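## Task

Scene 1: a foam block sits somewhere in the pantry cabinet. Put it on the cabinet's bottom level (the floor of the cabinet, not the first shelf above it) and close the cabinet door. The block must stay there without the robot holding it, and the robot must not tip over or finish leaning.

## Robot and tools

ROBOT. A Hello Robot Stretch 4, about 1.6 m tall, with one arm: an omni-wheel base (rim within 0.23 m of the base origin), a lift that slides up a mast, a telescoping arm reaching forward, a wrist with yaw, pitch and roll, and a two-finger gripper. Cameras: head_camera (mast top, looking forward and down), head_left_camera and head_right_camera (fisheyes beside it, aimed more steeply down, showing base and arm), wrist_camera (behind the fingers, fingertips near the bottom of its image). To look elsewhere the base must be turned.

FRAMES. Base frame: origin on the floor below the base centre, x forward, y left, z up. hand_pose is a point between the open fingertips, given in the base frame; its printed value may be somewhat off. Odometry frame is the base frame as it was when the scene began.

execute_actions. Argument "actions" is a list holding one action or nothing (empty just reports state and images). Optional "cameras": list of head_camera, head_left_camera, head_right_camera, wrist_camera or all; omitted or null means all, [] means none; an unknown name rejects the call. An action may hold "base", "joints", or both, plus optional "pace" and "contact_limits"; alternatively it holds only {"end_of_arm": "enable_torque"}, which re-powers wrist or gripper motors that shut off. All motions in one action begin together.
- base: a relative move from where the base last measured itself, exactly one key. translate_m: metres straight ahead (positive forward), -2 to 2. strafe_m: metres sideways, positive left, -2 to 2. rotate_rad: radians turned in place, positive counter-clockwise seen from above, -3.2 to 3.2.
- joints: one object for the single arm, keyed by name, each value an absolute target (not an offset). lift_m 0 to 1.2 m; arm_m 0 to 0.55 m extension; wrist_yaw_rad -1.134 to 4.276 (0 points forward, positive turns left, 3.14 is stowed back, past 3.4 the arm may block it); wrist_pitch_rad -1.117 to 4.259 (0 level, 1.57 pointing down); wrist_roll_rad -1.117 to 4.259 (0 keeps fingers level, positive turns clockwise viewed from behind); gripper_m -0.038 to 0.141 m fingertip gap (negative squeezes tips together). Any subset may be given. Out-of-range joint targets are clipped and flagged; other bad values or unknown keys reject the whole call with no motion.
- pace: slow, default, fast or max. Base speeds 0.1/0.3/0.4/0.6 m/s and 1/2/3/4 rad/s respectively, further reduced when the lift is above 0.2 m.
- contact_limits: only {"arm_m": value}, 0 (gentlest) to 0.75 (firmest), default 0.5; how hard arm extension may press before halting.
A single action runs at most 15 s. Unfolding at the start: lift_m 0.4 with wrist_yaw_rad 0 together works. If a call reports a stop, later moving calls in that reply are skipped.

wait: "seconds" 0 to 10; the robot keeps its last commands; returns state and images.
zoom_image: "camera" plus "region" [x0, y0, x1, y1] in pixels from the top-left of that camera's latest full image, at most 504 by 504.
read_manual: only returns licence texts; moves nothing.
finished_scene: "scene" 1 or 2; irreversible, reports success and gives the next task. Only call once the object rests on the right level by itself and the door is closed.

RESULTS. joint_positions give current values; done tolerance is about ±0.004 for lift/arm/gripper, ±0.02 rad for yaw/roll, ±0.05 for pitch. base_status and joint_status: done; off_target (resting away from target, maybe still pushing); contact_stop_at_<key> (hit something, that part goes slack; a slack lift may sag under load, slack wheels may roll); limit_stop_at_<name> such as limit_stop_at_tilt (leaning past 6 degrees, lift/arm/wheels slack until upright) or limit_stop_at_own_body (about to hit itself, often when pitched up below -0.2 and rolled); time_out; torque_fault (wrist or gripper motor went limp; send enable_torque). on_its_own describes anything not commanded in that call; its "held at" is a target, not a position. Joints or base omitted from an action can still be driving toward earlier targets. lidar_m: 12 distances in metres, 30-degree sectors, first straight ahead, counting counter-clockwise (4th left, 7th behind, 10th right); "-" means nothing seen or closer than 0.25 m; sees from about 0.15 m up, misses glass and thin legs. wrist_depth_mm: 7x7 grid of median depths, 100 to 2000 mm, row by row from the top left. base_odometry counts wheel rotation, so slips count as motion; heading -3.142 to 3.142, positive left. If turned_by_wheels and turned_by_imu differ by over about 0.1 rad, a collision or slip occurred and heading is off by that gap. base_tilt in degrees (forward, right positive) with a fixed bias up to 1.5. motor_effort is percent of maximum, peak in brackets; both noisy and biased. Wheel effort positive means pushing a right turn. Gripper position does not prove a grasp; a firm squeeze at a commanded gripper_m of 0 or above shows as a clear change in gripper effort, and load in a level gripper shifts wrist_pitch_rad effort.

GRASPING. Command a gap smaller than the object to grip; tighter pulls it toward the wrist. If fingertips jam against a surface below, raise the lift.

CAUTIONS. Avoid turning or driving with over 1 kg held and arm_m above 0.2, especially at fast or max. Steady pushing or pulling, more so with the gripper high or a high contact limit, can tip the robot. Do not let the gripper be shoved into objects by base or arm moves (torque fault). Avoid drops, slams, hard collisions and knocking things over. Loose objects may occasionally be nudged by outside forces. Shorter robot motion time is better.

Each tool is called as name([rows], argument=value, ...), one row to a line, values as JSON.

## Session

I'll start by looking at the current state and camera images.

execute_actions(actions=[])

Scene clock: 0.00 s.
base_odometry: x=+0.000 y=+0.000 heading=+0.000 (m, m, rad; odometry frame)
turned_by_wheels: +0.000 (rad since the last result)
turned_by_imu: +0.000 (rad since the last result)
base_tilt: forward=+0.4 right=+0.6 (deg)
lidar_m: 1.19 1.15 1.21 1.14 1.10 1.19 1.63 2.77 2.93 2.08 2.00 2.68
base_status: not commanded
joint_positions: lift_m=+0.280 arm_m=+0.001 wrist_yaw_rad=+3.077 wrist_pitch_rad=+0.021 wrist_roll_rad=-0.003 gripper_m=+0.057
joint_status: not commanded
motor_effort: lift_m=+19 arm_m=-1 wrist_yaw_rad=+1 wrist_pitch_rad=-7 wrist_roll_rad=+0 gripper_m=-4 wheel_0=+0 wheel_1=+1 wheel_2=+0 (%)
hand_pose: x=-0.1102 y=+0.1060 z=+0.4521 quat_wxyz=(+0.033, -0.011, -0.001, +0.999) (m; base frame)
wrist_depth_mm: - 137 - - 1499 1182 991 / - 138 - - 1537 1182 1008 / 111 138 286 - 1537 1205 1008 / 135 155 - - 1537 1229 1008 / - - - - 1499 1229 1008 / 1618 1618 191 1661 189 1182 1008 / 1138 1025 1205 - 1138 1025 1008
pictures: head_camera, head_left_camera, head_right_camera, wrist_camera
Images, in order (width x height): head_camera 420x560, head_left_camera 420x672, head_right_camera 420x672, wrist_camera 616x392.

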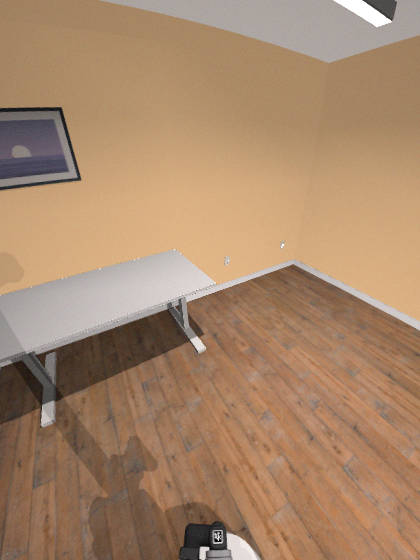

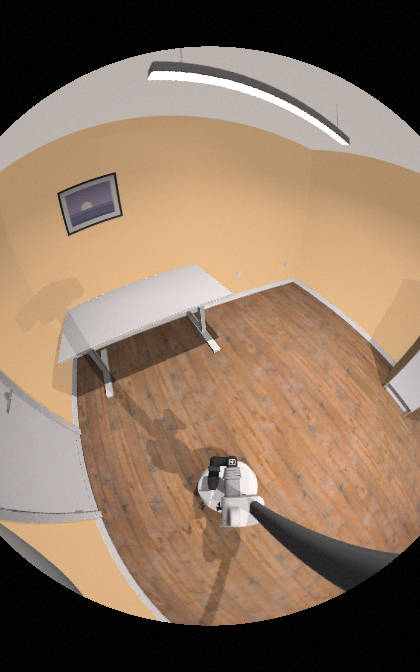

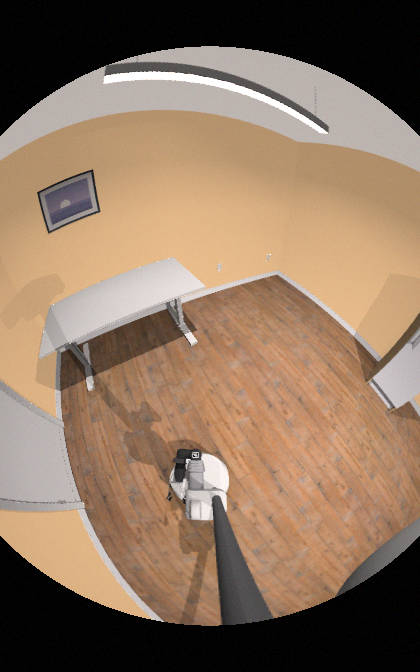

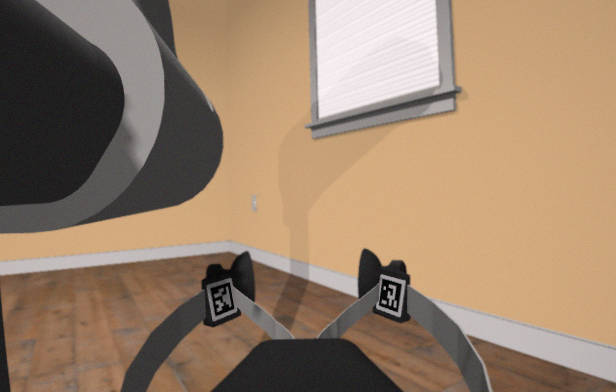

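execute_actions([
  {"base": {"rotate_rad": -1.3}, "joints": {"lift_m": 0.4, "wrist_yaw_rad": 0}},
])

Scene clock: 2.43 s.
base_odometry: x=+0.000 y=+0.000 heading=-1.300 (m, m, rad; odometry frame)
turned_by_wheels: -1.300 (rad since the last result)
turned_by_imu: -1.289 (rad since the last result)
base_tilt: forward=+0.3 right=+0.5 (deg)
lidar_m: 2.01 2.61 1.36 1.17 1.16 1.29 1.12 1.14 1.34 2.52 2.76 2.94
base_status: done
joint_positions: lift_m=+0.400 arm_m=+0.001 wrist_yaw_rad=+0.000 wrist_pitch_rad=+0.021 wrist_roll_rad=-0.003 gripper_m=+0.057
joint_status: all done
motor_effort: lift_m=+22(24) arm_m=-1(1) wrist_yaw_rad=+1(4) wrist_pitch_rad=-7(8) wrist_roll_rad=+2(0) gripper_m=-3(4) wheel_0=+3(7) wheel_1=+2(10) wheel_2=+2(4) (%)
hand_pose: x=+0.4604 y=-0.0873 z=+0.5718 quat_wxyz=(+1.000, -0.001, +0.011, +0.000) (m; base frame)
wrist_depth_mm: - - - 1921 - - - / - - - 1863 - - - / - - - 1863 - - - / - - - 1863 - - - / - - - 1921 - - - / 1983 1983 191 1921 189 1863 1808 / 1366 1255 1430 - 1397 1255 1281
pictures: head_camera, head_left_camera, head_right_camera, wrist_camera
camera_calibration (this result's frames):
wrist_camera: T_world_to_cam=[[-0.00873744, -0.999767, -0.0197238, -0.0775383], [-0.0404375, 0.0200617, -0.998981, 0.643951], [0.999144, -0.00793096, -0.0406033, -0.213326], [0, 0, 0, 1]] pos_world=[0.238506, -0.0921309, 0.633104]
Images, in order (width x height): head_camera 420x560, head_left_camera 420x672, head_right_camera 420x672, wrist_camera 616x392.

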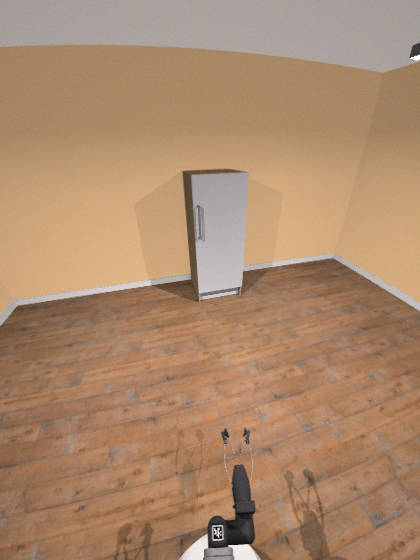

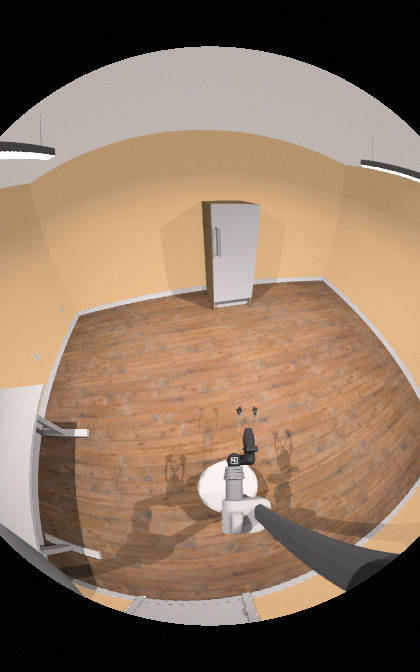

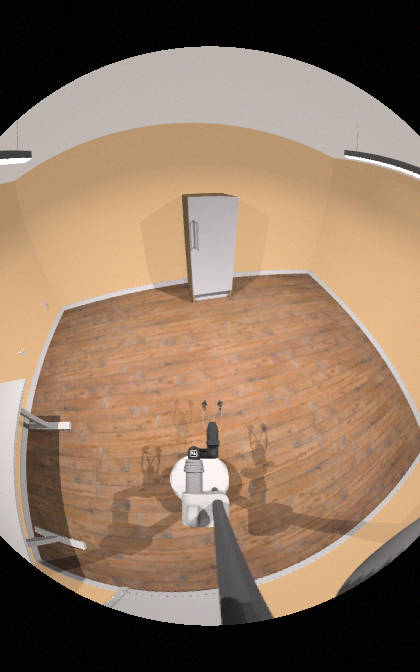

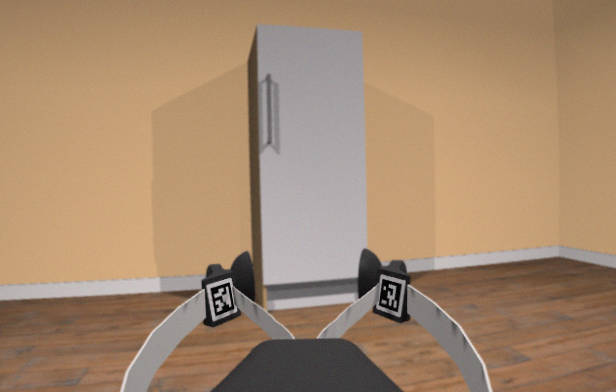

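zoom_image(camera="head_camera", region=[150, 150, 290, 320])

zoom_image(camera="wrist_camera", region=[200, 0, 440, 330])

Region (150, 150, 290, 320) of head_camera's 420x560 image, scaled by 2.965, with more detail than that image has; it fills the left 415 columns of this view, and the rest is white.

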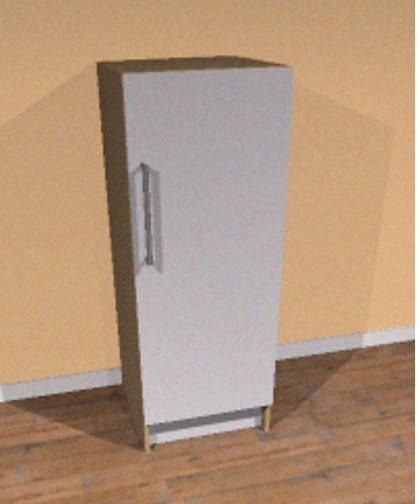

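Region (200, 0, 440, 330) of wrist_camera's 616x392 image, scaled by 1.527; it fills the left 367 columns of this view, and the rest is white.

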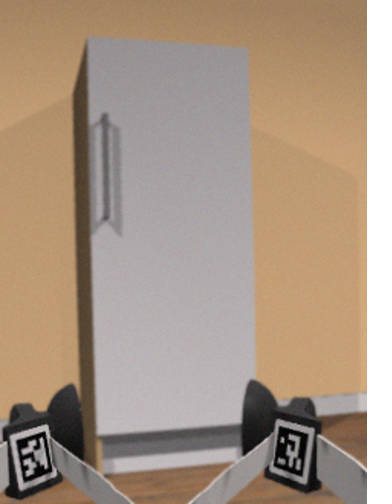

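execute_actions([
  {"base": {"translate_m": 1.27}, "joints": {"lift_m": 0.78, "gripper_m": 0.1}, "pace": "max"},
], cameras=[])

execute_actions([
  {"base": {"rotate_rad": 0.18}},
])

Scene clock: 7.20 s.
base_odometry: x=+0.341 y=-1.223 heading=-1.299 (m, m, rad; odometry frame)
turned_by_wheels: +0.000 (rad since the last result)
turned_by_imu: +0.003 (rad since the last result)
base_tilt: forward=+0.4 right=+0.4 (deg)
lidar_m: 0.72 1.36 1.66 2.24 1.57 1.75 2.37 2.40 2.85 2.49 2.52 0.88
base_status: done
joint_positions: lift_m=+0.780 arm_m=+0.001 wrist_yaw_rad=+0.000 wrist_pitch_rad=+0.021 wrist_roll_rad=-0.003 gripper_m=+0.100
joint_status: all done
motor_effort: lift_m=+21(24) arm_m=-1(1) wrist_yaw_rad=+1(1) wrist_pitch_rad=-7(8) wrist_roll_rad=-1(1) gripper_m=-3(5) wheel_0=+0(8) wheel_1=+0(10) wheel_2=+0(13) (%)
hand_pose: x=+0.4604 y=-0.0874 z=+0.9519 quat_wxyz=(+1.000, -0.001, +0.011, +0.000) (m; base frame)
wrist_depth_mm: 1042 1078 559 591 627 1336 1464 / 1042 1060 569 591 627 1336 1464 / 1042 1078 569 597 634 1366 1430 / 1042 1098 569 597 634 668 1430 / 1042 1078 564 597 634 683 1499 / 1042 1098 219 597 201 1366 1464 / 1060 1098 569 - 647 668 1499
pictures: none
No camera images: the call's "cameras" was empty. Leave "cameras" out to get every camera's image.

Scene clock: 8.10 s.
base_odometry: x=+0.341 y=-1.224 heading=-1.120 (m, m, rad; odometry frame)
turned_by_wheels: +0.180 (rad since the last result)
turned_by_imu: +0.179 (rad since the last result)
base_tilt: forward=+0.3 right=+0.5 (deg)
lidar_m: 0.73 1.39 1.89 2.23 1.58 2.04 2.35 2.46 2.62 2.49 2.00 0.82
base_status: done
joint_positions: lift_m=+0.780 arm_m=+0.001 wrist_yaw_rad=+0.000 wrist_pitch_rad=+0.021 wrist_roll_rad=-0.003 gripper_m=+0.100
joint_status: not commanded
motor_effort: lift_m=+21(21) arm_m=-1(1) wrist_yaw_rad=+2(2) wrist_pitch_rad=-7(7) wrist_roll_rad=+1(0) gripper_m=-1(4) wheel_0=-1(5) wheel_1=-1(6) wheel_2=+0(6) (%)
hand_pose: x=+0.4604 y=-0.0874 z=+0.9519 quat_wxyz=(+1.000, -0.001, +0.011, +0.000) (m; base frame)
wrist_depth_mm: 1118 1118 1138 554 554 569 574 / 1118 1118 1138 554 564 564 580 / 1118 1118 1138 559 564 574 574 / 1138 1138 1160 564 569 574 585 / 1118 1138 1160 559 569 574 585 / 1138 1138 220 564 201 580 585 / 1160 1138 1160 - 574 585 591
pictures: head_camera, head_left_camera, head_right_camera, wrist_camera
camera_calibration (this result's frames):
wrist_camera: T_world_to_cam=[[-0.00913342, -0.999764, -0.0197248, -0.0699723], [-0.0403389, 0.0200779, -0.998984, 1.02365], [0.999144, -0.00832847, -0.0405128, -0.19798], [0, 0, 0, 1]] pos_world=[0.238465, -0.0921574, 1.01321]
Images, in order (width x height): head_camera 420x560, head_left_camera 420x672, head_right_camera 420x672, wrist_camera 616x392.

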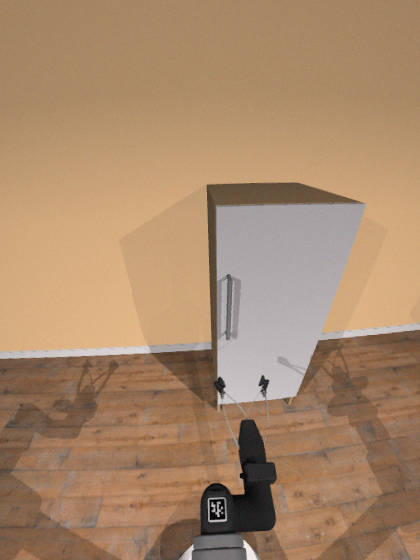

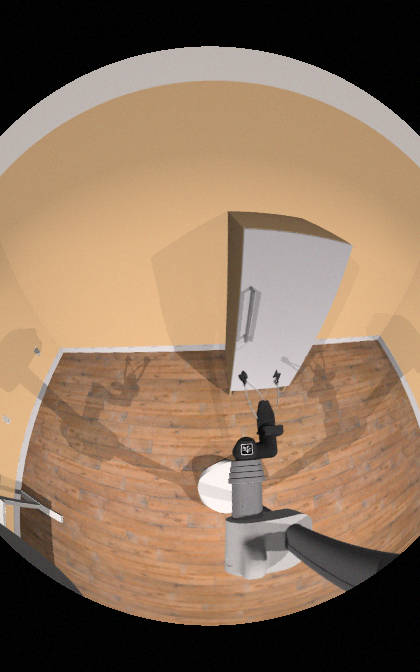

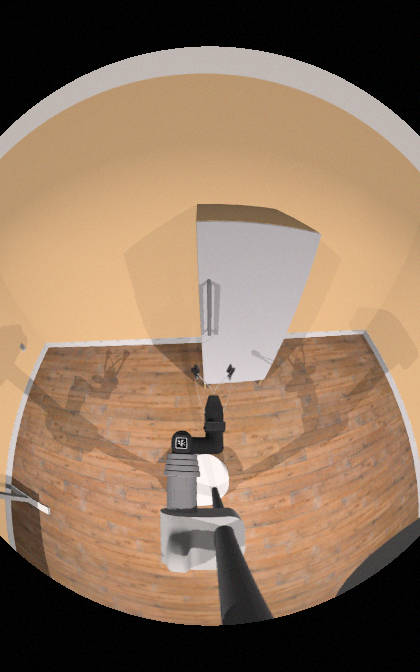

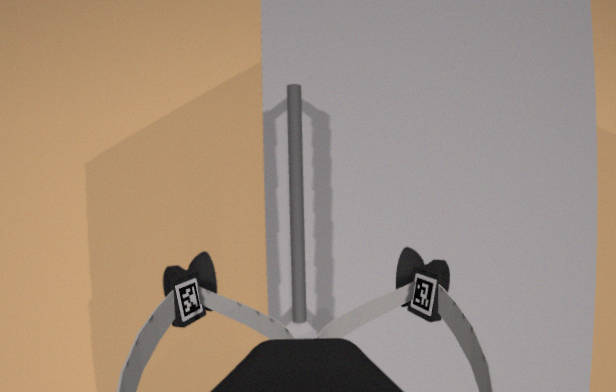

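zoom_image(camera="head_camera", region=[190, 260, 290, 420])

Region (190, 260, 290, 420) of head_camera's 420x560 image, scaled by 3.150, with more detail than that image has; it fills the left 315 columns of this view, and the rest is white.

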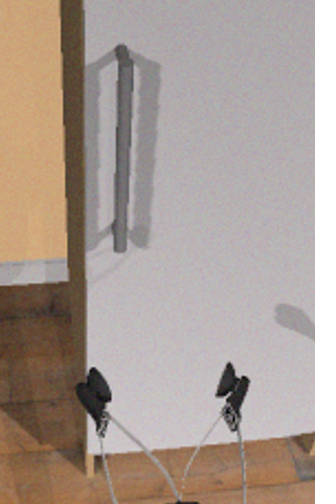

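execute_actions([
  {"base": {"translate_m": -0.13}, "joints": {"arm_m": 0.41}, "contact_limits": {"arm_m": 0.2}},
], cameras=["head_camera", "wrist_camera"])

Scene clock: 11.20 s.
base_odometry: x=+0.284 y=-1.107 heading=-1.120 (m, m, rad; odometry frame)
turned_by_wheels: +0.000 (rad since the last result)
turned_by_imu: +0.001 (rad since the last result)
base_tilt: forward=+0.5 right=+0.6 (deg)
lidar_m: 0.85 1.54 2.07 1.94 1.53 2.00 2.24 2.31 2.65 2.50 2.22 0.96
base_status: done
joint_positions: lift_m=+0.780 arm_m=+0.409 wrist_yaw_rad=+0.000 wrist_pitch_rad=+0.021 wrist_roll_rad=-0.003 gripper_m=+0.100
joint_status: all done
motor_effort: lift_m=+21(21) arm_m=+5(6) wrist_yaw_rad=+2(4) wrist_pitch_rad=-6(8) wrist_roll_rad=+0(1) gripper_m=-2(2) wheel_0=-2(6) wheel_1=-2(3) wheel_2=+0(0) (%)
contact_limits: arm_m 0.2
hand_pose: x=+0.8685 y=-0.0874 z=+0.9519 quat_wxyz=(+1.000, -0.001, +0.011, +0.000) (m; base frame)
wrist_depth_mm: 831 842 854 277 279 282 286 / 854 866 854 278 282 283 287 / 842 854 854 279 283 287 290 / 854 866 866 279 285 287 290 / 854 878 281 282 285 289 293 / 866 866 219 281 202 290 294 / 866 866 891 - 289 291 294
pictures: head_camera, wrist_camera
camera_calibration (this result's frames):
wrist_camera: T_world_to_cam=[[-0.00912532, -0.999764, -0.0197245, -0.0662498], [-0.0403462, 0.0200774, -0.998984, 1.04011], [0.999144, -0.00832024, -0.0405199, -0.605733], [0, 0, 0, 1]] pos_world=[0.646575, -0.0921568, 1.01321]
Images, in order (width x height): head_camera 420x560, wrist_camera 616x392.

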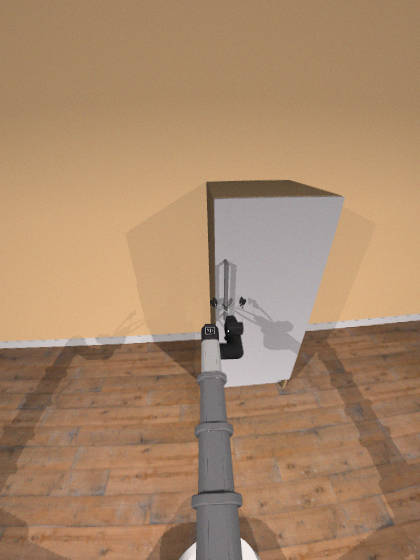

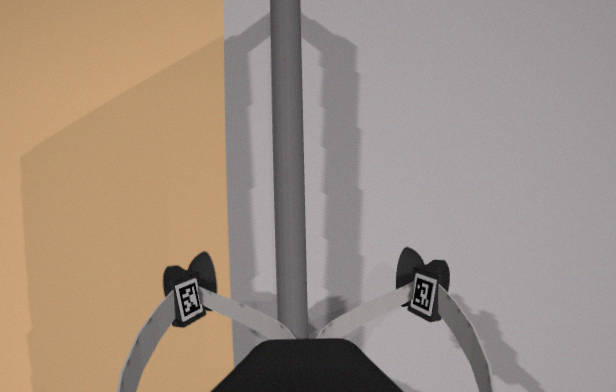

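execute_actions([
  {"base": {"strafe_m": 0.009}, "joints": {"gripper_m": -0.02}},
], cameras=["wrist_camera"])

Scene clock: 13.27 s.
base_odometry: x=+0.292 y=-1.103 heading=-1.120 (m, m, rad; odometry frame)
turned_by_wheels: +0.000 (rad since the last result)
turned_by_imu: +0.001 (rad since the last result)
base_tilt: forward=+0.3 right=+0.6 (deg)
lidar_m: 0.88 1.51 2.06 1.95 1.48 1.99 2.23 2.30 2.64 2.51 2.21 0.96
base_status: done
joint_positions: lift_m=+0.780 arm_m=+0.409 wrist_yaw_rad=+0.000 wrist_pitch_rad=+0.021 wrist_roll_rad=-0.003 gripper_m=-0.020
joint_status: all done
motor_effort: lift_m=+21(21) arm_m=+4(5) wrist_yaw_rad=+1(1) wrist_pitch_rad=-6(7) wrist_roll_rad=+2(0) gripper_m=-18(17) wheel_0=+0(9) wheel_1=+2(8) wheel_2=+0(1) (%)
hand_pose: x=+0.8686 y=-0.0873 z=+0.9519 quat_wxyz=(+1.000, -0.001, +0.011, +0.000) (m; base frame)
wrist_depth_mm: 842 842 866 271 274 279 281 / 842 842 866 270 277 281 285 / 854 866 854 272 278 282 285 / 842 842 866 272 278 283 287 / 854 866 878 228 279 286 289 / 866 878 182 209 181 286 290 / 866 866 878 - 283 286 290
pictures: wrist_camera
camera_calibration (this result's frames):
wrist_camera: T_world_to_cam=[[-0.00889211, -0.999766, -0.0197246, -0.0663839], [-0.0403509, 0.0200681, -0.998984, 1.04012], [0.999146, -0.00808717, -0.0405199, -0.605864], [0, 0, 0, 1]] pos_world=[0.646726, -0.0921413, 1.01321]
Images, in order (width x height): wrist_camera 616x392.

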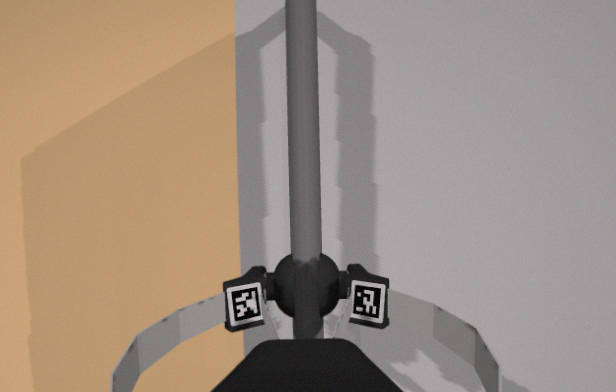

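execute_actions([
  {"base": {"strafe_m": -0.04}, "joints": {"arm_m": 0.29}},
], cameras=["head_camera", "wrist_camera"])

Scene clock: 14.80 s.
base_odometry: x=+0.256 y=-1.120 heading=-1.120 (m, m, rad; odometry frame)
turned_by_wheels: +0.000 (rad since the last result)
turned_by_imu: +0.001 (rad since the last result)
base_tilt: forward=+0.5 right=+0.3 (deg)
lidar_m: 0.86 1.54 2.06 1.95 1.54 2.03 2.24 2.29 2.62 2.49 2.23 0.94
base_status: done
joint_positions: lift_m=+0.780 arm_m=+0.291 wrist_yaw_rad=+0.000 wrist_pitch_rad=+0.021 wrist_roll_rad=-0.003 gripper_m=-0.020
joint_status: all done
motor_effort: lift_m=+21(21) arm_m=-5(7) wrist_yaw_rad=+2(5) wrist_pitch_rad=-7(7) wrist_roll_rad=+0(1) gripper_m=-10(20) wheel_0=+0(10) wheel_1=+0(6) wheel_2=+0(1) (%)
hand_pose: x=+0.7502 y=-0.0874 z=+0.9519 quat_wxyz=(+1.000, -0.001, +0.011, +0.000) (m; base frame)
wrist_depth_mm: 946 960 394 394 399 402 410 / 946 976 394 399 402 407 413 / 960 976 394 399 402 407 415 / 960 976 397 399 404 413 413 / 960 976 991 402 404 415 415 / 991 1008 181 200 180 415 421 / 976 991 991 - 413 418 421
pictures: head_camera, wrist_camera
camera_calibration (this result's frames):
wrist_camera: T_world_to_cam=[[-0.00925453, -0.999763, -0.0197235, -0.0672707], [-0.0404575, 0.0200826, -0.998979, 1.03539], [0.999138, -0.00844712, -0.0406337, -0.48742], [0, 0, 0, 1]] pos_world=[0.528267, -0.0921653, 1.0132]
Images, in order (width x height): head_camera 420x560, wrist_camera 616x392.

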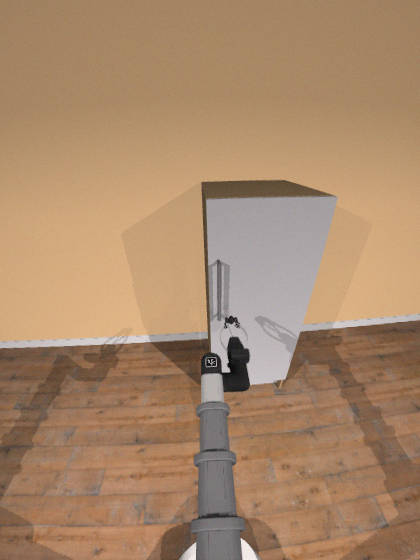

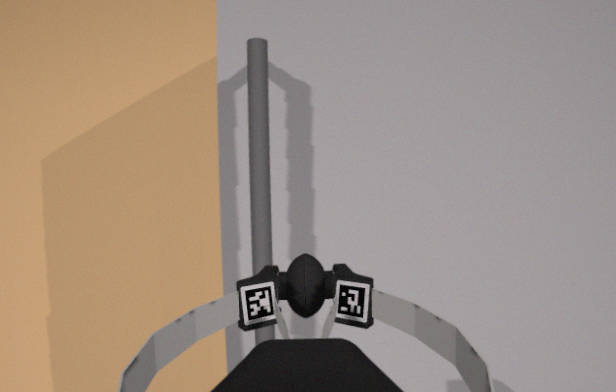

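execute_actions([
  {"base": {"strafe_m": 0.04}, "joints": {"arm_m": 0.355, "gripper_m": 0.05}},
], cameras=[])

execute_actions([
  {"joints": {"arm_m": 0.44}, "contact_limits": {"arm_m": 0.15}},
], cameras=["head_camera", "wrist_camera"])

Scene clock: 16.70 s.
base_odometry: x=+0.292 y=-1.103 heading=-1.120 (m, m, rad; odometry frame)
turned_by_wheels: +0.000 (rad since the last result)
turned_by_imu: +0.001 (rad since the last result)
base_tilt: forward=+0.3 right=+0.6 (deg)
lidar_m: 0.88 1.54 2.07 1.93 1.51 2.00 2.24 2.29 2.65 2.52 2.21 0.97
base_status: done
joint_positions: lift_m=+0.780 arm_m=+0.354 wrist_yaw_rad=+0.000 wrist_pitch_rad=+0.021 wrist_roll_rad=-0.003 gripper_m=+0.050
joint_status: all done
motor_effort: lift_m=+21(21) arm_m=+5(4) wrist_yaw_rad=+2(1) wrist_pitch_rad=-8(7) wrist_roll_rad=-1(0) gripper_m=-4(15) wheel_0=+0(8) wheel_1=+1(8) wheel_2=+0(1) (%)
hand_pose: x=+0.8135 y=-0.0874 z=+0.9519 quat_wxyz=(+1.000, -0.001, +0.011, +0.000) (m; base frame)
wrist_depth_mm: 878 904 917 329 334 340 342 / 904 904 917 332 336 340 345 / 904 904 917 332 338 342 343 / 904 917 917 336 340 345 347 / 904 917 946 336 340 343 349 / 917 931 189 338 199 347 351 / 917 917 946 - 345 349 353
pictures: none
No camera images: the call's "cameras" was empty. Leave "cameras" out to get every camera's image.

Scene clock: 17.90 s.
base_odometry: x=+0.292 y=-1.103 heading=-1.120 (m, m, rad; odometry frame)
turned_by_wheels: +0.000 (rad since the last result)
turned_by_imu: +0.000 (rad since the last result)
base_tilt: forward=+0.5 right=+0.5 (deg)
lidar_m: 0.87 1.54 2.06 1.92 1.52 1.98 2.24 2.32 2.63 2.50 2.20 0.94
base_status: not commanded
joint_positions: lift_m=+0.780 arm_m=+0.439 wrist_yaw_rad=+0.000 wrist_pitch_rad=+0.021 wrist_roll_rad=-0.003 gripper_m=+0.050
joint_status: all done
motor_effort: lift_m=+21(21) arm_m=+5(6) wrist_yaw_rad=+2(2) wrist_pitch_rad=-7(8) wrist_roll_rad=+2(1) gripper_m=-6(3) wheel_0=+0(0) wheel_1=+2(1) wheel_2=+0(0) (%)
contact_limits: arm_m 0.15
hand_pose: x=+0.8985 y=-0.0874 z=+0.9519 quat_wxyz=(+1.000, -0.001, +0.011, +0.000) (m; base frame)
wrist_depth_mm: 809 820 820 246 250 253 255 / 820 831 831 247 250 253 256 / 820 831 831 247 252 254 257 / 831 842 831 249 253 257 259 / 831 842 842 250 254 257 259 / 831 831 189 204 198 259 262 / 842 842 842 - 256 259 263
pictures: head_camera, wrist_camera
camera_calibration (this result's frames):
wrist_camera: T_world_to_cam=[[-0.00916171, -0.999763, -0.0197243, -0.065954], [-0.040384, 0.020079, -0.998982, 1.04135], [0.999142, -0.00835584, -0.0405584, -0.635672], [0, 0, 0, 1]] pos_world=[0.676576, -0.0921592, 1.0132]
Images, in order (width x height): head_camera 420x560, wrist_camera 616x392.

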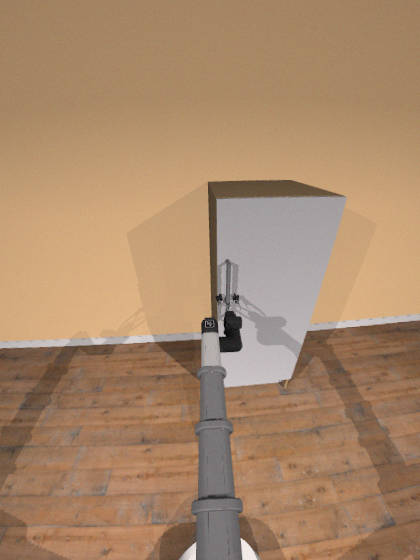

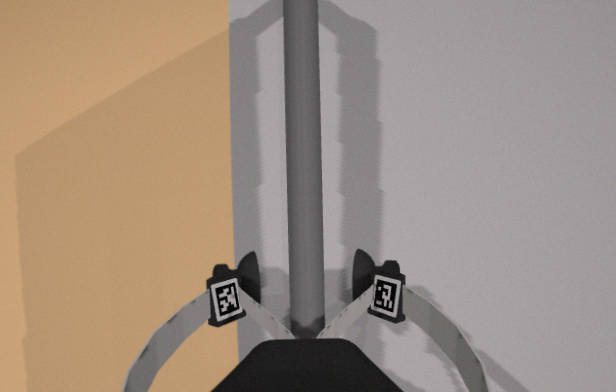

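execute_actions([
  {"joints": {"gripper_m": -0.038}},
], cameras=["wrist_camera"])

Scene clock: 19.57 s.
base_odometry: x=+0.292 y=-1.103 heading=-1.120 (m, m, rad; odometry frame)
turned_by_wheels: +0.000 (rad since the last result)
turned_by_imu: +0.000 (rad since the last result)
base_tilt: forward=+0.5 right=+0.6 (deg)
lidar_m: 0.86 1.56 2.07 1.92 1.52 1.98 2.25 2.32 2.63 2.51 2.22 0.94
base_status: not commanded
joint_positions: lift_m=+0.780 arm_m=+0.439 wrist_yaw_rad=-0.001 wrist_pitch_rad=+0.021 wrist_roll_rad=-0.003 gripper_m=-0.038
joint_status: all done
motor_effort: lift_m=+21(21) arm_m=+4(5) wrist_yaw_rad=+5(4) wrist_pitch_rad=-7(7) wrist_roll_rad=+1(1) gripper_m=-19(20) wheel_0=+0(0) wheel_1=+1(2) wheel_2=+0(0) (%)
hand_pose: x=+0.8986 y=-0.0877 z=+0.9519 quat_wxyz=(+1.000, -0.001, +0.011, +0.000) (m; base frame)
wrist_depth_mm: 809 820 820 230 237 241 245 / 809 820 831 232 237 243 247 / 820 831 831 232 238 244 247 / 820 820 842 234 240 245 249 / 820 842 842 208 241 246 249 / 820 831 179 189 178 247 251 / 831 831 842 - 244 247 253
pictures: wrist_camera
camera_calibration (this result's frames):
wrist_camera: T_world_to_cam=[[-0.0101044, -0.999754, -0.0197245, -0.065377], [-0.040365, 0.0201172, -0.998982, 1.04134], [0.999134, -0.00929796, -0.0405584, -0.635847], [0, 0, 0, 1]] pos_world=[0.67667, -0.0922219, 1.0132]
Images, in order (width x height): wrist_camera 616x392.

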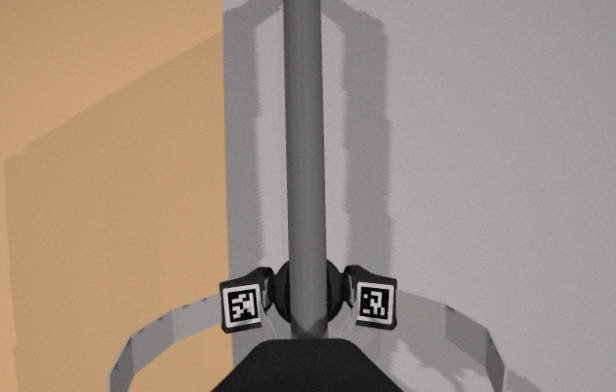

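execute_actions([
  {"base": {"strafe_m": -0.03}, "joints": {"arm_m": 0.34}, "pace": "slow"},
], cameras=["head_camera", "wrist_camera"])

Scene clock: 21.87 s.
base_odometry: x=+0.265 y=-1.116 heading=-1.120 (m, m, rad; odometry frame)
turned_by_wheels: +0.000 (rad since the last result)
turned_by_imu: +0.001 (rad since the last result)
base_tilt: forward=+0.4 right=+0.5 (deg)
lidar_m: 0.76 1.53 2.08 1.94 1.54 2.06 2.25 2.30 2.61 2.48 2.20 0.86
base_status: done
joint_positions: lift_m=+0.780 arm_m=+0.341 wrist_yaw_rad=-0.002 wrist_pitch_rad=+0.021 wrist_roll_rad=-0.003 gripper_m=-0.038
joint_status: all done
motor_effort: lift_m=+21(21) arm_m=-6(6) wrist_yaw_rad=+7(29) wrist_pitch_rad=-7(6) wrist_roll_rad=+0(1) gripper_m=-18(16) wheel_0=+1(12) wheel_1=+1(7) wheel_2=+1(8) (%)
hand_pose: x=+0.8002 y=-0.0880 z=+0.9519 quat_wxyz=(+1.000, -0.001, +0.011, -0.001) (m; base frame)
wrist_depth_mm: 904 917 220 224 250 272 290 / 904 931 222 186 250 272 291 / 917 917 221 226 250 273 294 / 917 931 222 227 252 273 296 / 917 931 224 209 253 276 297 / 931 946 180 185 180 278 300 / 931 946 946 - 258 271 298
pictures: head_camera, wrist_camera
camera_calibration (this result's frames):
wrist_camera: T_world_to_cam=[[-0.011029, -0.999745, -0.0197233, -0.0658982], [-0.0404933, 0.0201549, -0.998977, 1.03743], [0.999119, -0.0102191, -0.0407052, -0.537462], [0, 0, 0, 1]] pos_world=[0.578271, -0.0922831, 1.01319]
Images, in order (width x height): head_camera 420x560, wrist_camera 616x392.

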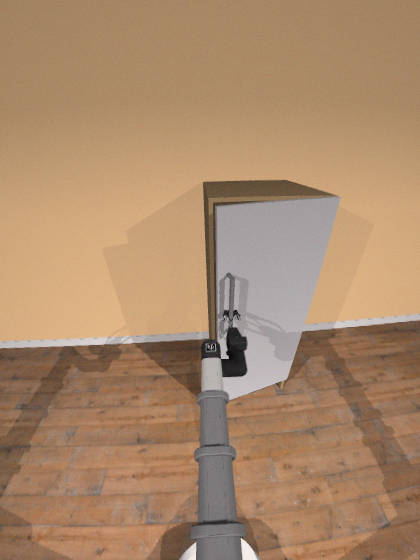

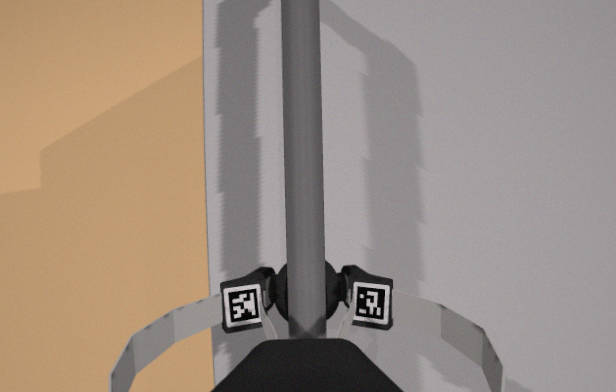

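execute_actions([
  {"base": {"strafe_m": -0.08}, "joints": {"arm_m": 0.225}},
], cameras=["head_camera", "wrist_camera"])

Scene clock: 32.70 s.
base_odometry: x=+0.193 y=-1.151 heading=-1.119 (m, m, rad; odometry frame)
turned_by_wheels: +0.001 (rad since the last result)
turned_by_imu: +0.002 (rad since the last result)
base_tilt: forward=+0.2 right=+0.5 (deg)
lidar_m: 0.64 1.57 2.09 1.91 1.63 2.16 2.22 2.31 2.53 2.41 2.23 0.79
base_status: done
joint_positions: lift_m=+0.780 arm_m=+0.226 wrist_yaw_rad=+0.003 wrist_pitch_rad=+0.021 wrist_roll_rad=-0.003 gripper_m=-0.038
joint_status: all done
motor_effort: lift_m=+21(21) arm_m=-4(7) wrist_yaw_rad=-7(17) wrist_pitch_rad=-7(9) wrist_roll_rad=+1(2) gripper_m=-16(16) wheel_0=+5(12) wheel_1=+2(8) wheel_2=+2(11) (%)
hand_pose: x=+0.6852 y=-0.0865 z=+0.9519 quat_wxyz=(+1.000, -0.001, +0.011, +0.002) (m; base frame)
wrist_depth_mm: 1025 1025 208 211 281 343 424 / 1042 1025 208 181 281 343 421 / 1025 1042 208 225 282 343 421 / 1042 1042 209 226 282 345 424 / 1060 1060 210 200 283 347 427 / 1060 1060 179 182 178 349 433 / 1042 1060 206 - 286 330 436
pictures: head_camera, wrist_camera
camera_calibration (this result's frames):
wrist_camera: T_world_to_cam=[[-0.00590198, -0.999788, -0.0197221, -0.0692049], [-0.0406196, 0.0199459, -0.998976, 1.03281], [0.999157, -0.00509482, -0.0407287, -0.422178], [0, 0, 0, 1]] pos_world=[0.463366, -0.0919415, 1.01319]
Images, in order (width x height): head_camera 420x560, wrist_camera 616x392.

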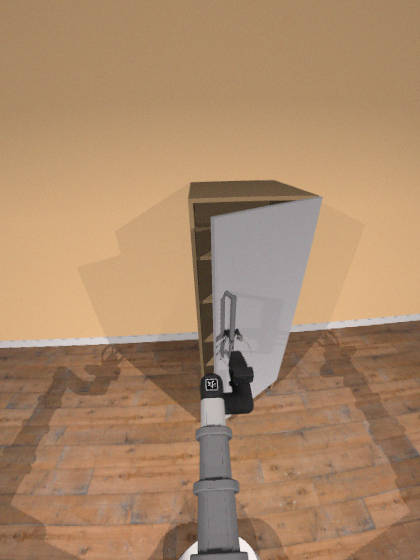

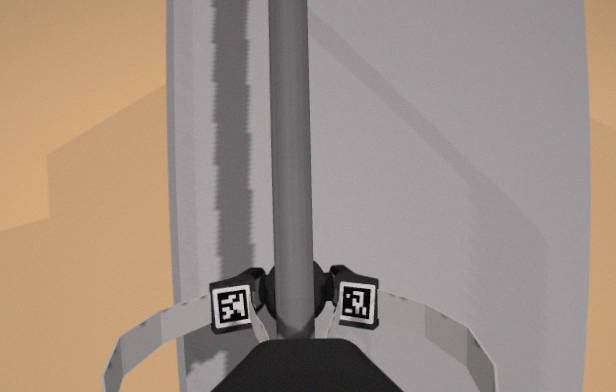

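execute_actions([
  {"base": {"strafe_m": -0.123}, "joints": {"arm_m": 0.112}},
], cameras=["head_camera", "wrist_camera"])

Scene clock: 34.40 s.
base_odometry: x=+0.082 y=-1.204 heading=-1.119 (m, m, rad; odometry frame)
turned_by_wheels: +0.000 (rad since the last result)
turned_by_imu: +0.000 (rad since the last result)
base_tilt: forward=+0.5 right=+0.5 (deg)
lidar_m: 0.51 1.55 2.07 1.94 1.75 2.31 2.23 2.30 2.40 2.28 2.23 0.75
base_status: done
joint_positions: lift_m=+0.780 arm_m=+0.113 wrist_yaw_rad=-0.001 wrist_pitch_rad=+0.022 wrist_roll_rad=-0.003 gripper_m=-0.038
joint_status: all done
motor_effort: lift_m=+21(21) arm_m=-5(10) wrist_yaw_rad=+4(23) wrist_pitch_rad=-9(12) wrist_roll_rad=+1(1) gripper_m=-13(20) wheel_0=-1(10) wheel_1=+0(13) wheel_2=+1(3) (%)
hand_pose: x=+0.5722 y=-0.0876 z=+0.9517 quat_wxyz=(+1.000, -0.001, +0.011, +0.000) (m; base frame)
wrist_depth_mm: 1118 640 195 227 379 1205 1205 / 1138 640 195 226 377 1229 1229 / 1138 634 195 181 377 1205 1205 / 1138 634 196 180 377 1205 1229 / 1160 627 196 197 377 1229 1229 / 1160 615 178 179 178 1205 1255 / 1160 178 188 - 410 585 1255
pictures: head_camera, wrist_camera
camera_calibration (this result's frames):
wrist_camera: T_world_to_cam=[[-0.00979611, -0.999758, -0.0197172, -0.0687699], [-0.0411383, 0.0201044, -0.998951, 1.02835], [0.999105, -0.0089747, -0.0413253, -0.308945], [0, 0, 0, 1]] pos_world=[0.350299, -0.0922004, 1.01315]
Images, in order (width x height): head_camera 420x560, wrist_camera 616x392.

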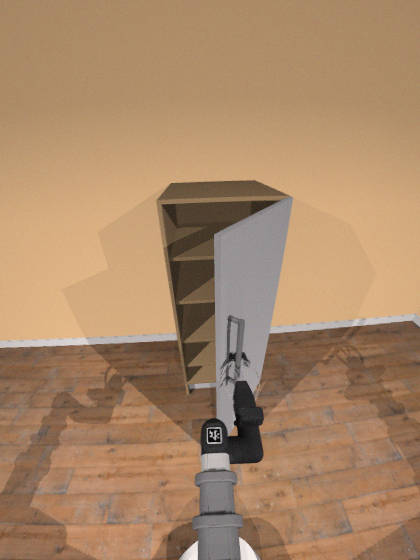

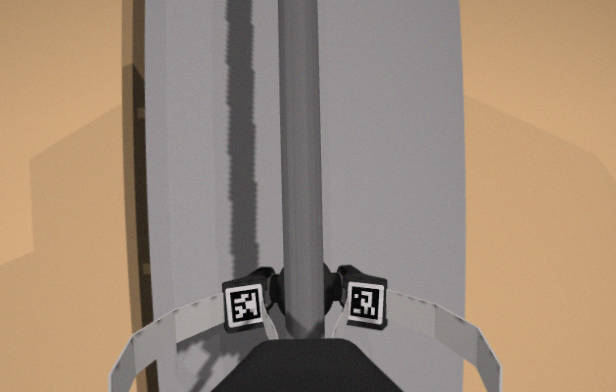

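zoom_image(camera="head_camera", region=[140, 170, 310, 420])

Region (140, 170, 310, 420) of head_camera's 420x560 image, scaled by 2.016, with more detail than that image has; it fills the left 343 columns of this view, and the rest is white.

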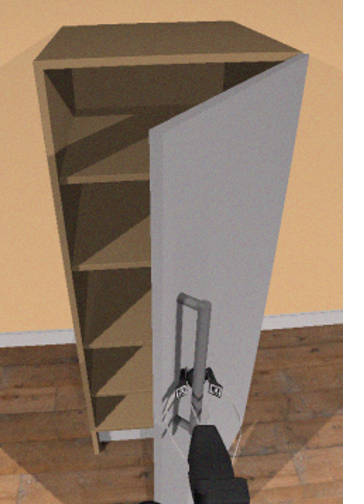

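execute_actions([
  {"base": {"strafe_m": -0.16}, "joints": {"arm_m": 0.056}},
], cameras=["head_camera", "head_left_camera", "wrist_camera"])

Scene clock: 37.57 s.
base_odometry: x=-0.062 y=-1.274 heading=-1.119 (m, m, rad; odometry frame)
turned_by_wheels: +0.000 (rad since the last result)
turned_by_imu: -0.135 (rad since the last result)
base_tilt: forward=+0.2 right=+0.6 (deg)
lidar_m: 0.41 0.93 1.82 2.57 1.87 2.18 2.25 2.26 2.43 2.17 2.19 1.68
base_status: done
joint_positions: lift_m=+0.780 arm_m=+0.057 wrist_yaw_rad=+0.001 wrist_pitch_rad=+0.021 wrist_roll_rad=-0.003 gripper_m=-0.038
joint_status: all done
motor_effort: lift_m=+21(21) arm_m=-5(16) wrist_yaw_rad=-2(26) wrist_pitch_rad=-8(16) wrist_roll_rad=+0(2) gripper_m=-17(26) wheel_0=+1(10) wheel_1=+2(35) wheel_2=+1(11) (%)
hand_pose: x=+0.5163 y=-0.0871 z=+0.9519 quat_wxyz=(+1.000, -0.001, +0.011, +0.001) (m; base frame)
wrist_depth_mm: 778 138 216 1255 1308 1397 1430 / 809 139 216 1281 1336 1366 1464 / 715 140 216 654 1336 1397 1464 / 809 141 215 640 1336 1397 1464 / 750 143 212 204 1336 1430 1499 / 788 142 177 174 178 1464 1499 / 768 142 190 - 1336 1397 1499
pictures: head_camera, head_left_camera, wrist_camera
camera_calibration (this result's frames):
wrist_camera: T_world_to_cam=[[-0.00800622, -0.999773, -0.0197219, -0.0697219], [-0.040661, 0.0200317, -0.998972, 1.02598], [0.999141, -0.00719607, -0.0408121, -0.253437], [0, 0, 0, 1]] pos_world=[0.294378, -0.0920819, 1.0132]
Images, in order (width x height): head_camera 420x560, head_left_camera 420x672, wrist_camera 616x392.

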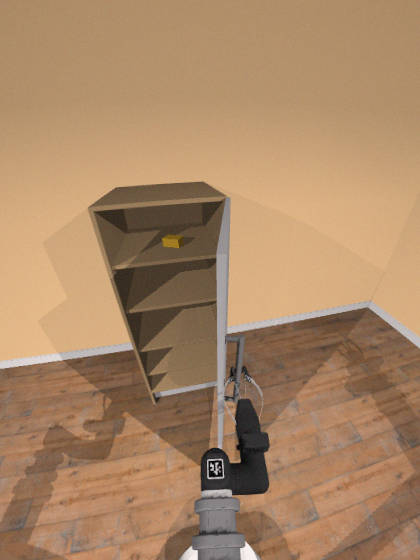

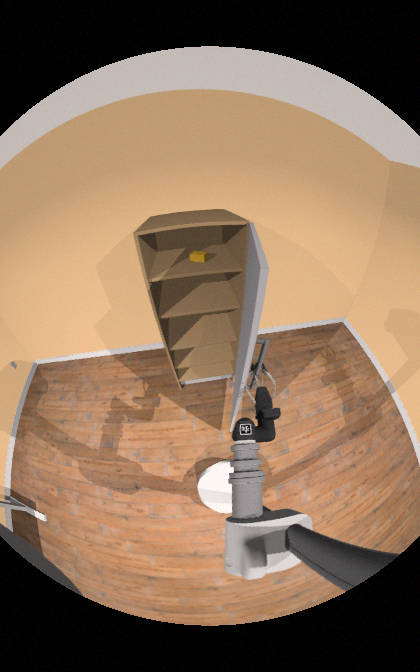

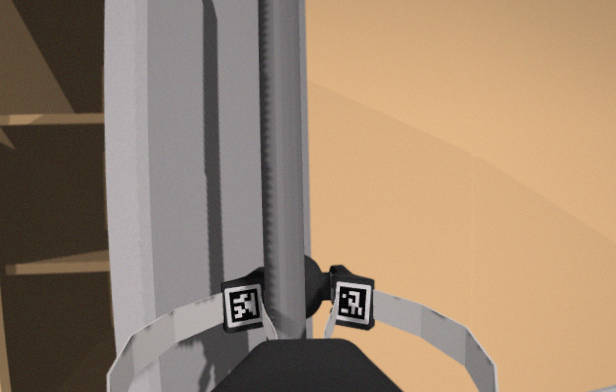

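execute_actions([
  {"joints": {"gripper_m": 0.04}},
], cameras=["head_camera", "wrist_camera"])

Scene clock: 39.53 s.
base_odometry: x=-0.062 y=-1.274 heading=-1.119 (m, m, rad; odometry frame)
turned_by_wheels: +0.000 (rad since the last result)
turned_by_imu: +0.001 (rad since the last result)
base_tilt: forward=+0.4 right=+0.4 (deg)
lidar_m: 0.41 0.93 1.82 2.56 1.84 2.17 2.25 2.24 2.39 2.16 2.18 1.67
base_status: not commanded
joint_positions: lift_m=+0.780 arm_m=+0.057 wrist_yaw_rad=-0.001 wrist_pitch_rad=+0.021 wrist_roll_rad=-0.003 gripper_m=+0.040
joint_status: all done
motor_effort: lift_m=+21(21) arm_m=-5(5) wrist_yaw_rad=+6(4) wrist_pitch_rad=-8(7) wrist_roll_rad=+2(1) gripper_m=+0(15) wheel_0=+1(1) wheel_1=+1(2) wheel_2=+1(1) (%)
hand_pose: x=+0.5160 y=-0.0878 z=+0.9519 quat_wxyz=(+1.000, -0.001, +0.011, -0.001) (m; base frame)
wrist_depth_mm: 778 138 202 1281 1336 1397 1430 / 831 139 202 1255 1308 1397 1430 / 723 140 202 1281 1336 1397 1464 / 831 141 220 1281 1336 1430 1499 / 741 141 213 647 1336 1397 1499 / 798 144 184 174 188 1430 1499 / 788 142 193 - 1336 1464 1537
pictures: head_camera, wrist_camera
camera_calibration (this result's frames):
wrist_camera: T_world_to_cam=[[-0.0105752, -0.99975, -0.0197219, -0.0691368], [-0.0406093, 0.0201362, -0.998972, 1.02596], [0.999119, -0.00976347, -0.0408121, -0.253429], [0, 0, 0, 1]] pos_world=[0.294139, -0.0922528, 1.0132]
Images, in order (width x height): head_camera 420x560, wrist_camera 616x392.

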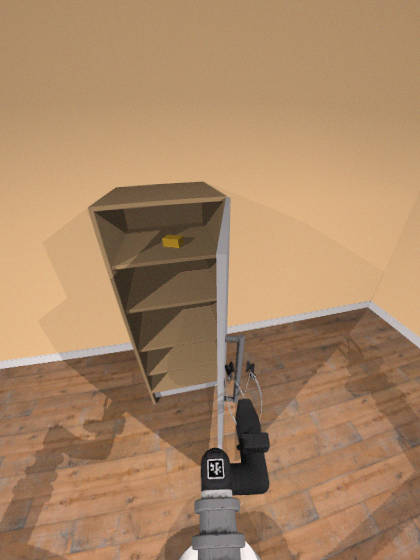

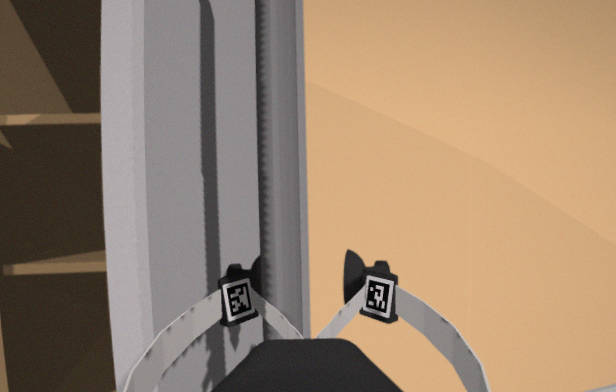

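execute_actions([
  {"base": {"translate_m": -0.10}, "joints": {"arm_m": 0.0}},
], cameras=["head_camera", "wrist_camera"])

Scene clock: 41.23 s.
base_odometry: x=-0.105 y=-1.184 heading=-1.119 (m, m, rad; odometry frame)
turned_by_wheels: +0.000 (rad since the last result)
turned_by_imu: -0.006 (rad since the last result)
base_tilt: forward=+0.3 right=+0.4 (deg)
lidar_m: 0.51 1.04 1.95 2.52 1.81 2.19 2.15 2.14 2.43 2.17 2.19 1.77
base_status: done
joint_positions: lift_m=+0.780 arm_m=+0.002 wrist_yaw_rad=+0.000 wrist_pitch_rad=+0.021 wrist_roll_rad=-0.003 gripper_m=+0.040
joint_status: all done
motor_effort: lift_m=+20(21) arm_m=-5(17) wrist_yaw_rad=+4(39) wrist_pitch_rad=-7(10) wrist_roll_rad=+0(2) gripper_m=-5(9) wheel_0=+0(13) wheel_1=+0(11) wheel_2=+0(19) (%)
hand_pose: x=+0.4610 y=-0.0875 z=+0.9520 quat_wxyz=(+1.000, -0.001, +0.011, +0.000) (m; base frame)
wrist_depth_mm: 809 891 820 1060 1499 1576 1661 / 831 1229 1118 496 1464 1576 1661 / 820 1098 820 492 1499 1576 1708 / 842 1281 1308 621 1499 1576 1661 / 831 1078 820 603 1537 1618 1708 / 878 1205 193 334 189 1618 1661 / 854 891 904 - 1537 1618 1661
pictures: head_camera, wrist_camera
camera_calibration (this result's frames):
wrist_camera: T_world_to_cam=[[-0.00955635, -0.99976, -0.0197138, -0.0699027], [-0.0404064, 0.0200847, -0.998981, 1.02373], [0.999138, -0.00875005, -0.0405886, -0.198581], [0, 0, 0, 1]] pos_world=[0.239108, -0.0921848, 1.01325]
Images, in order (width x height): head_camera 420x560, wrist_camera 616x392.

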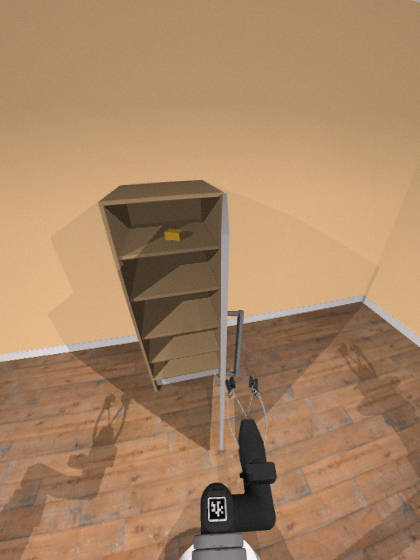

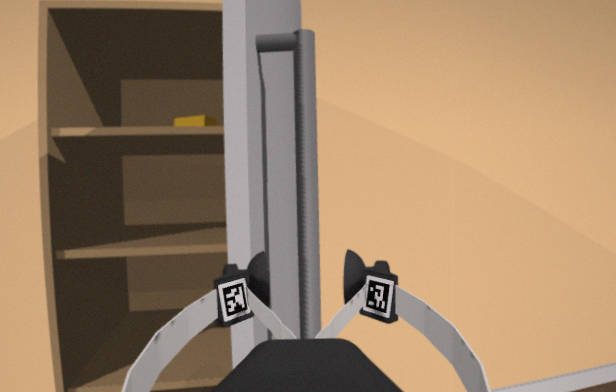

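zoom_image(camera="head_camera", region=[90, 170, 260, 300])

zoom_image(camera="head_camera", region=[110, 290, 270, 460])

zoom_image(camera="wrist_camera", region=[20, 0, 260, 200])

Region (90, 170, 260, 300) of head_camera's 420x560 image, scaled by 2.965, with more detail than that image has; it fills the top 385 rows of this view, and the rest is white.

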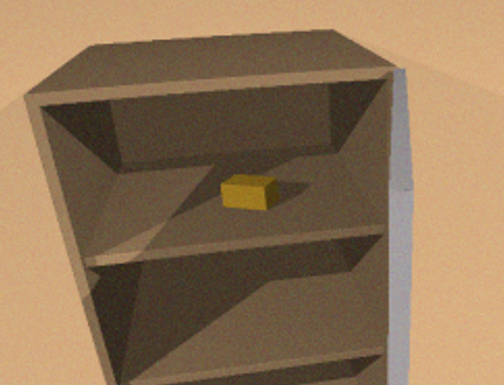

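Region (110, 290, 270, 460) of head_camera's 420x560 image, scaled by 2.965, with more detail than that image has; it fills the left 474 columns of this view, and the rest is white.

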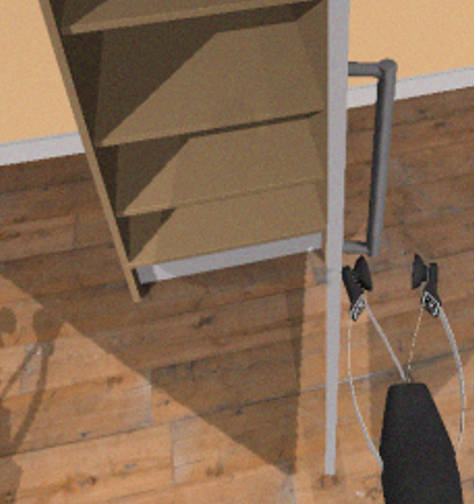

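Region (20, 0, 260, 200) of wrist_camera's 616x392 image, scaled by 2.100.

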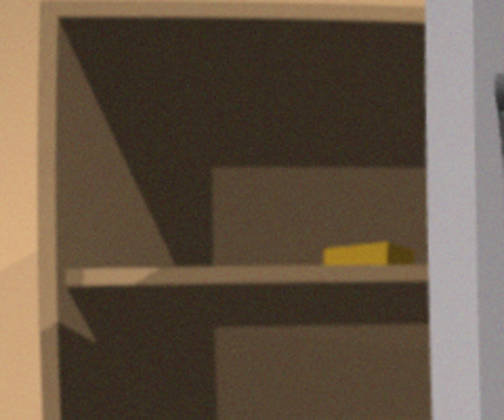

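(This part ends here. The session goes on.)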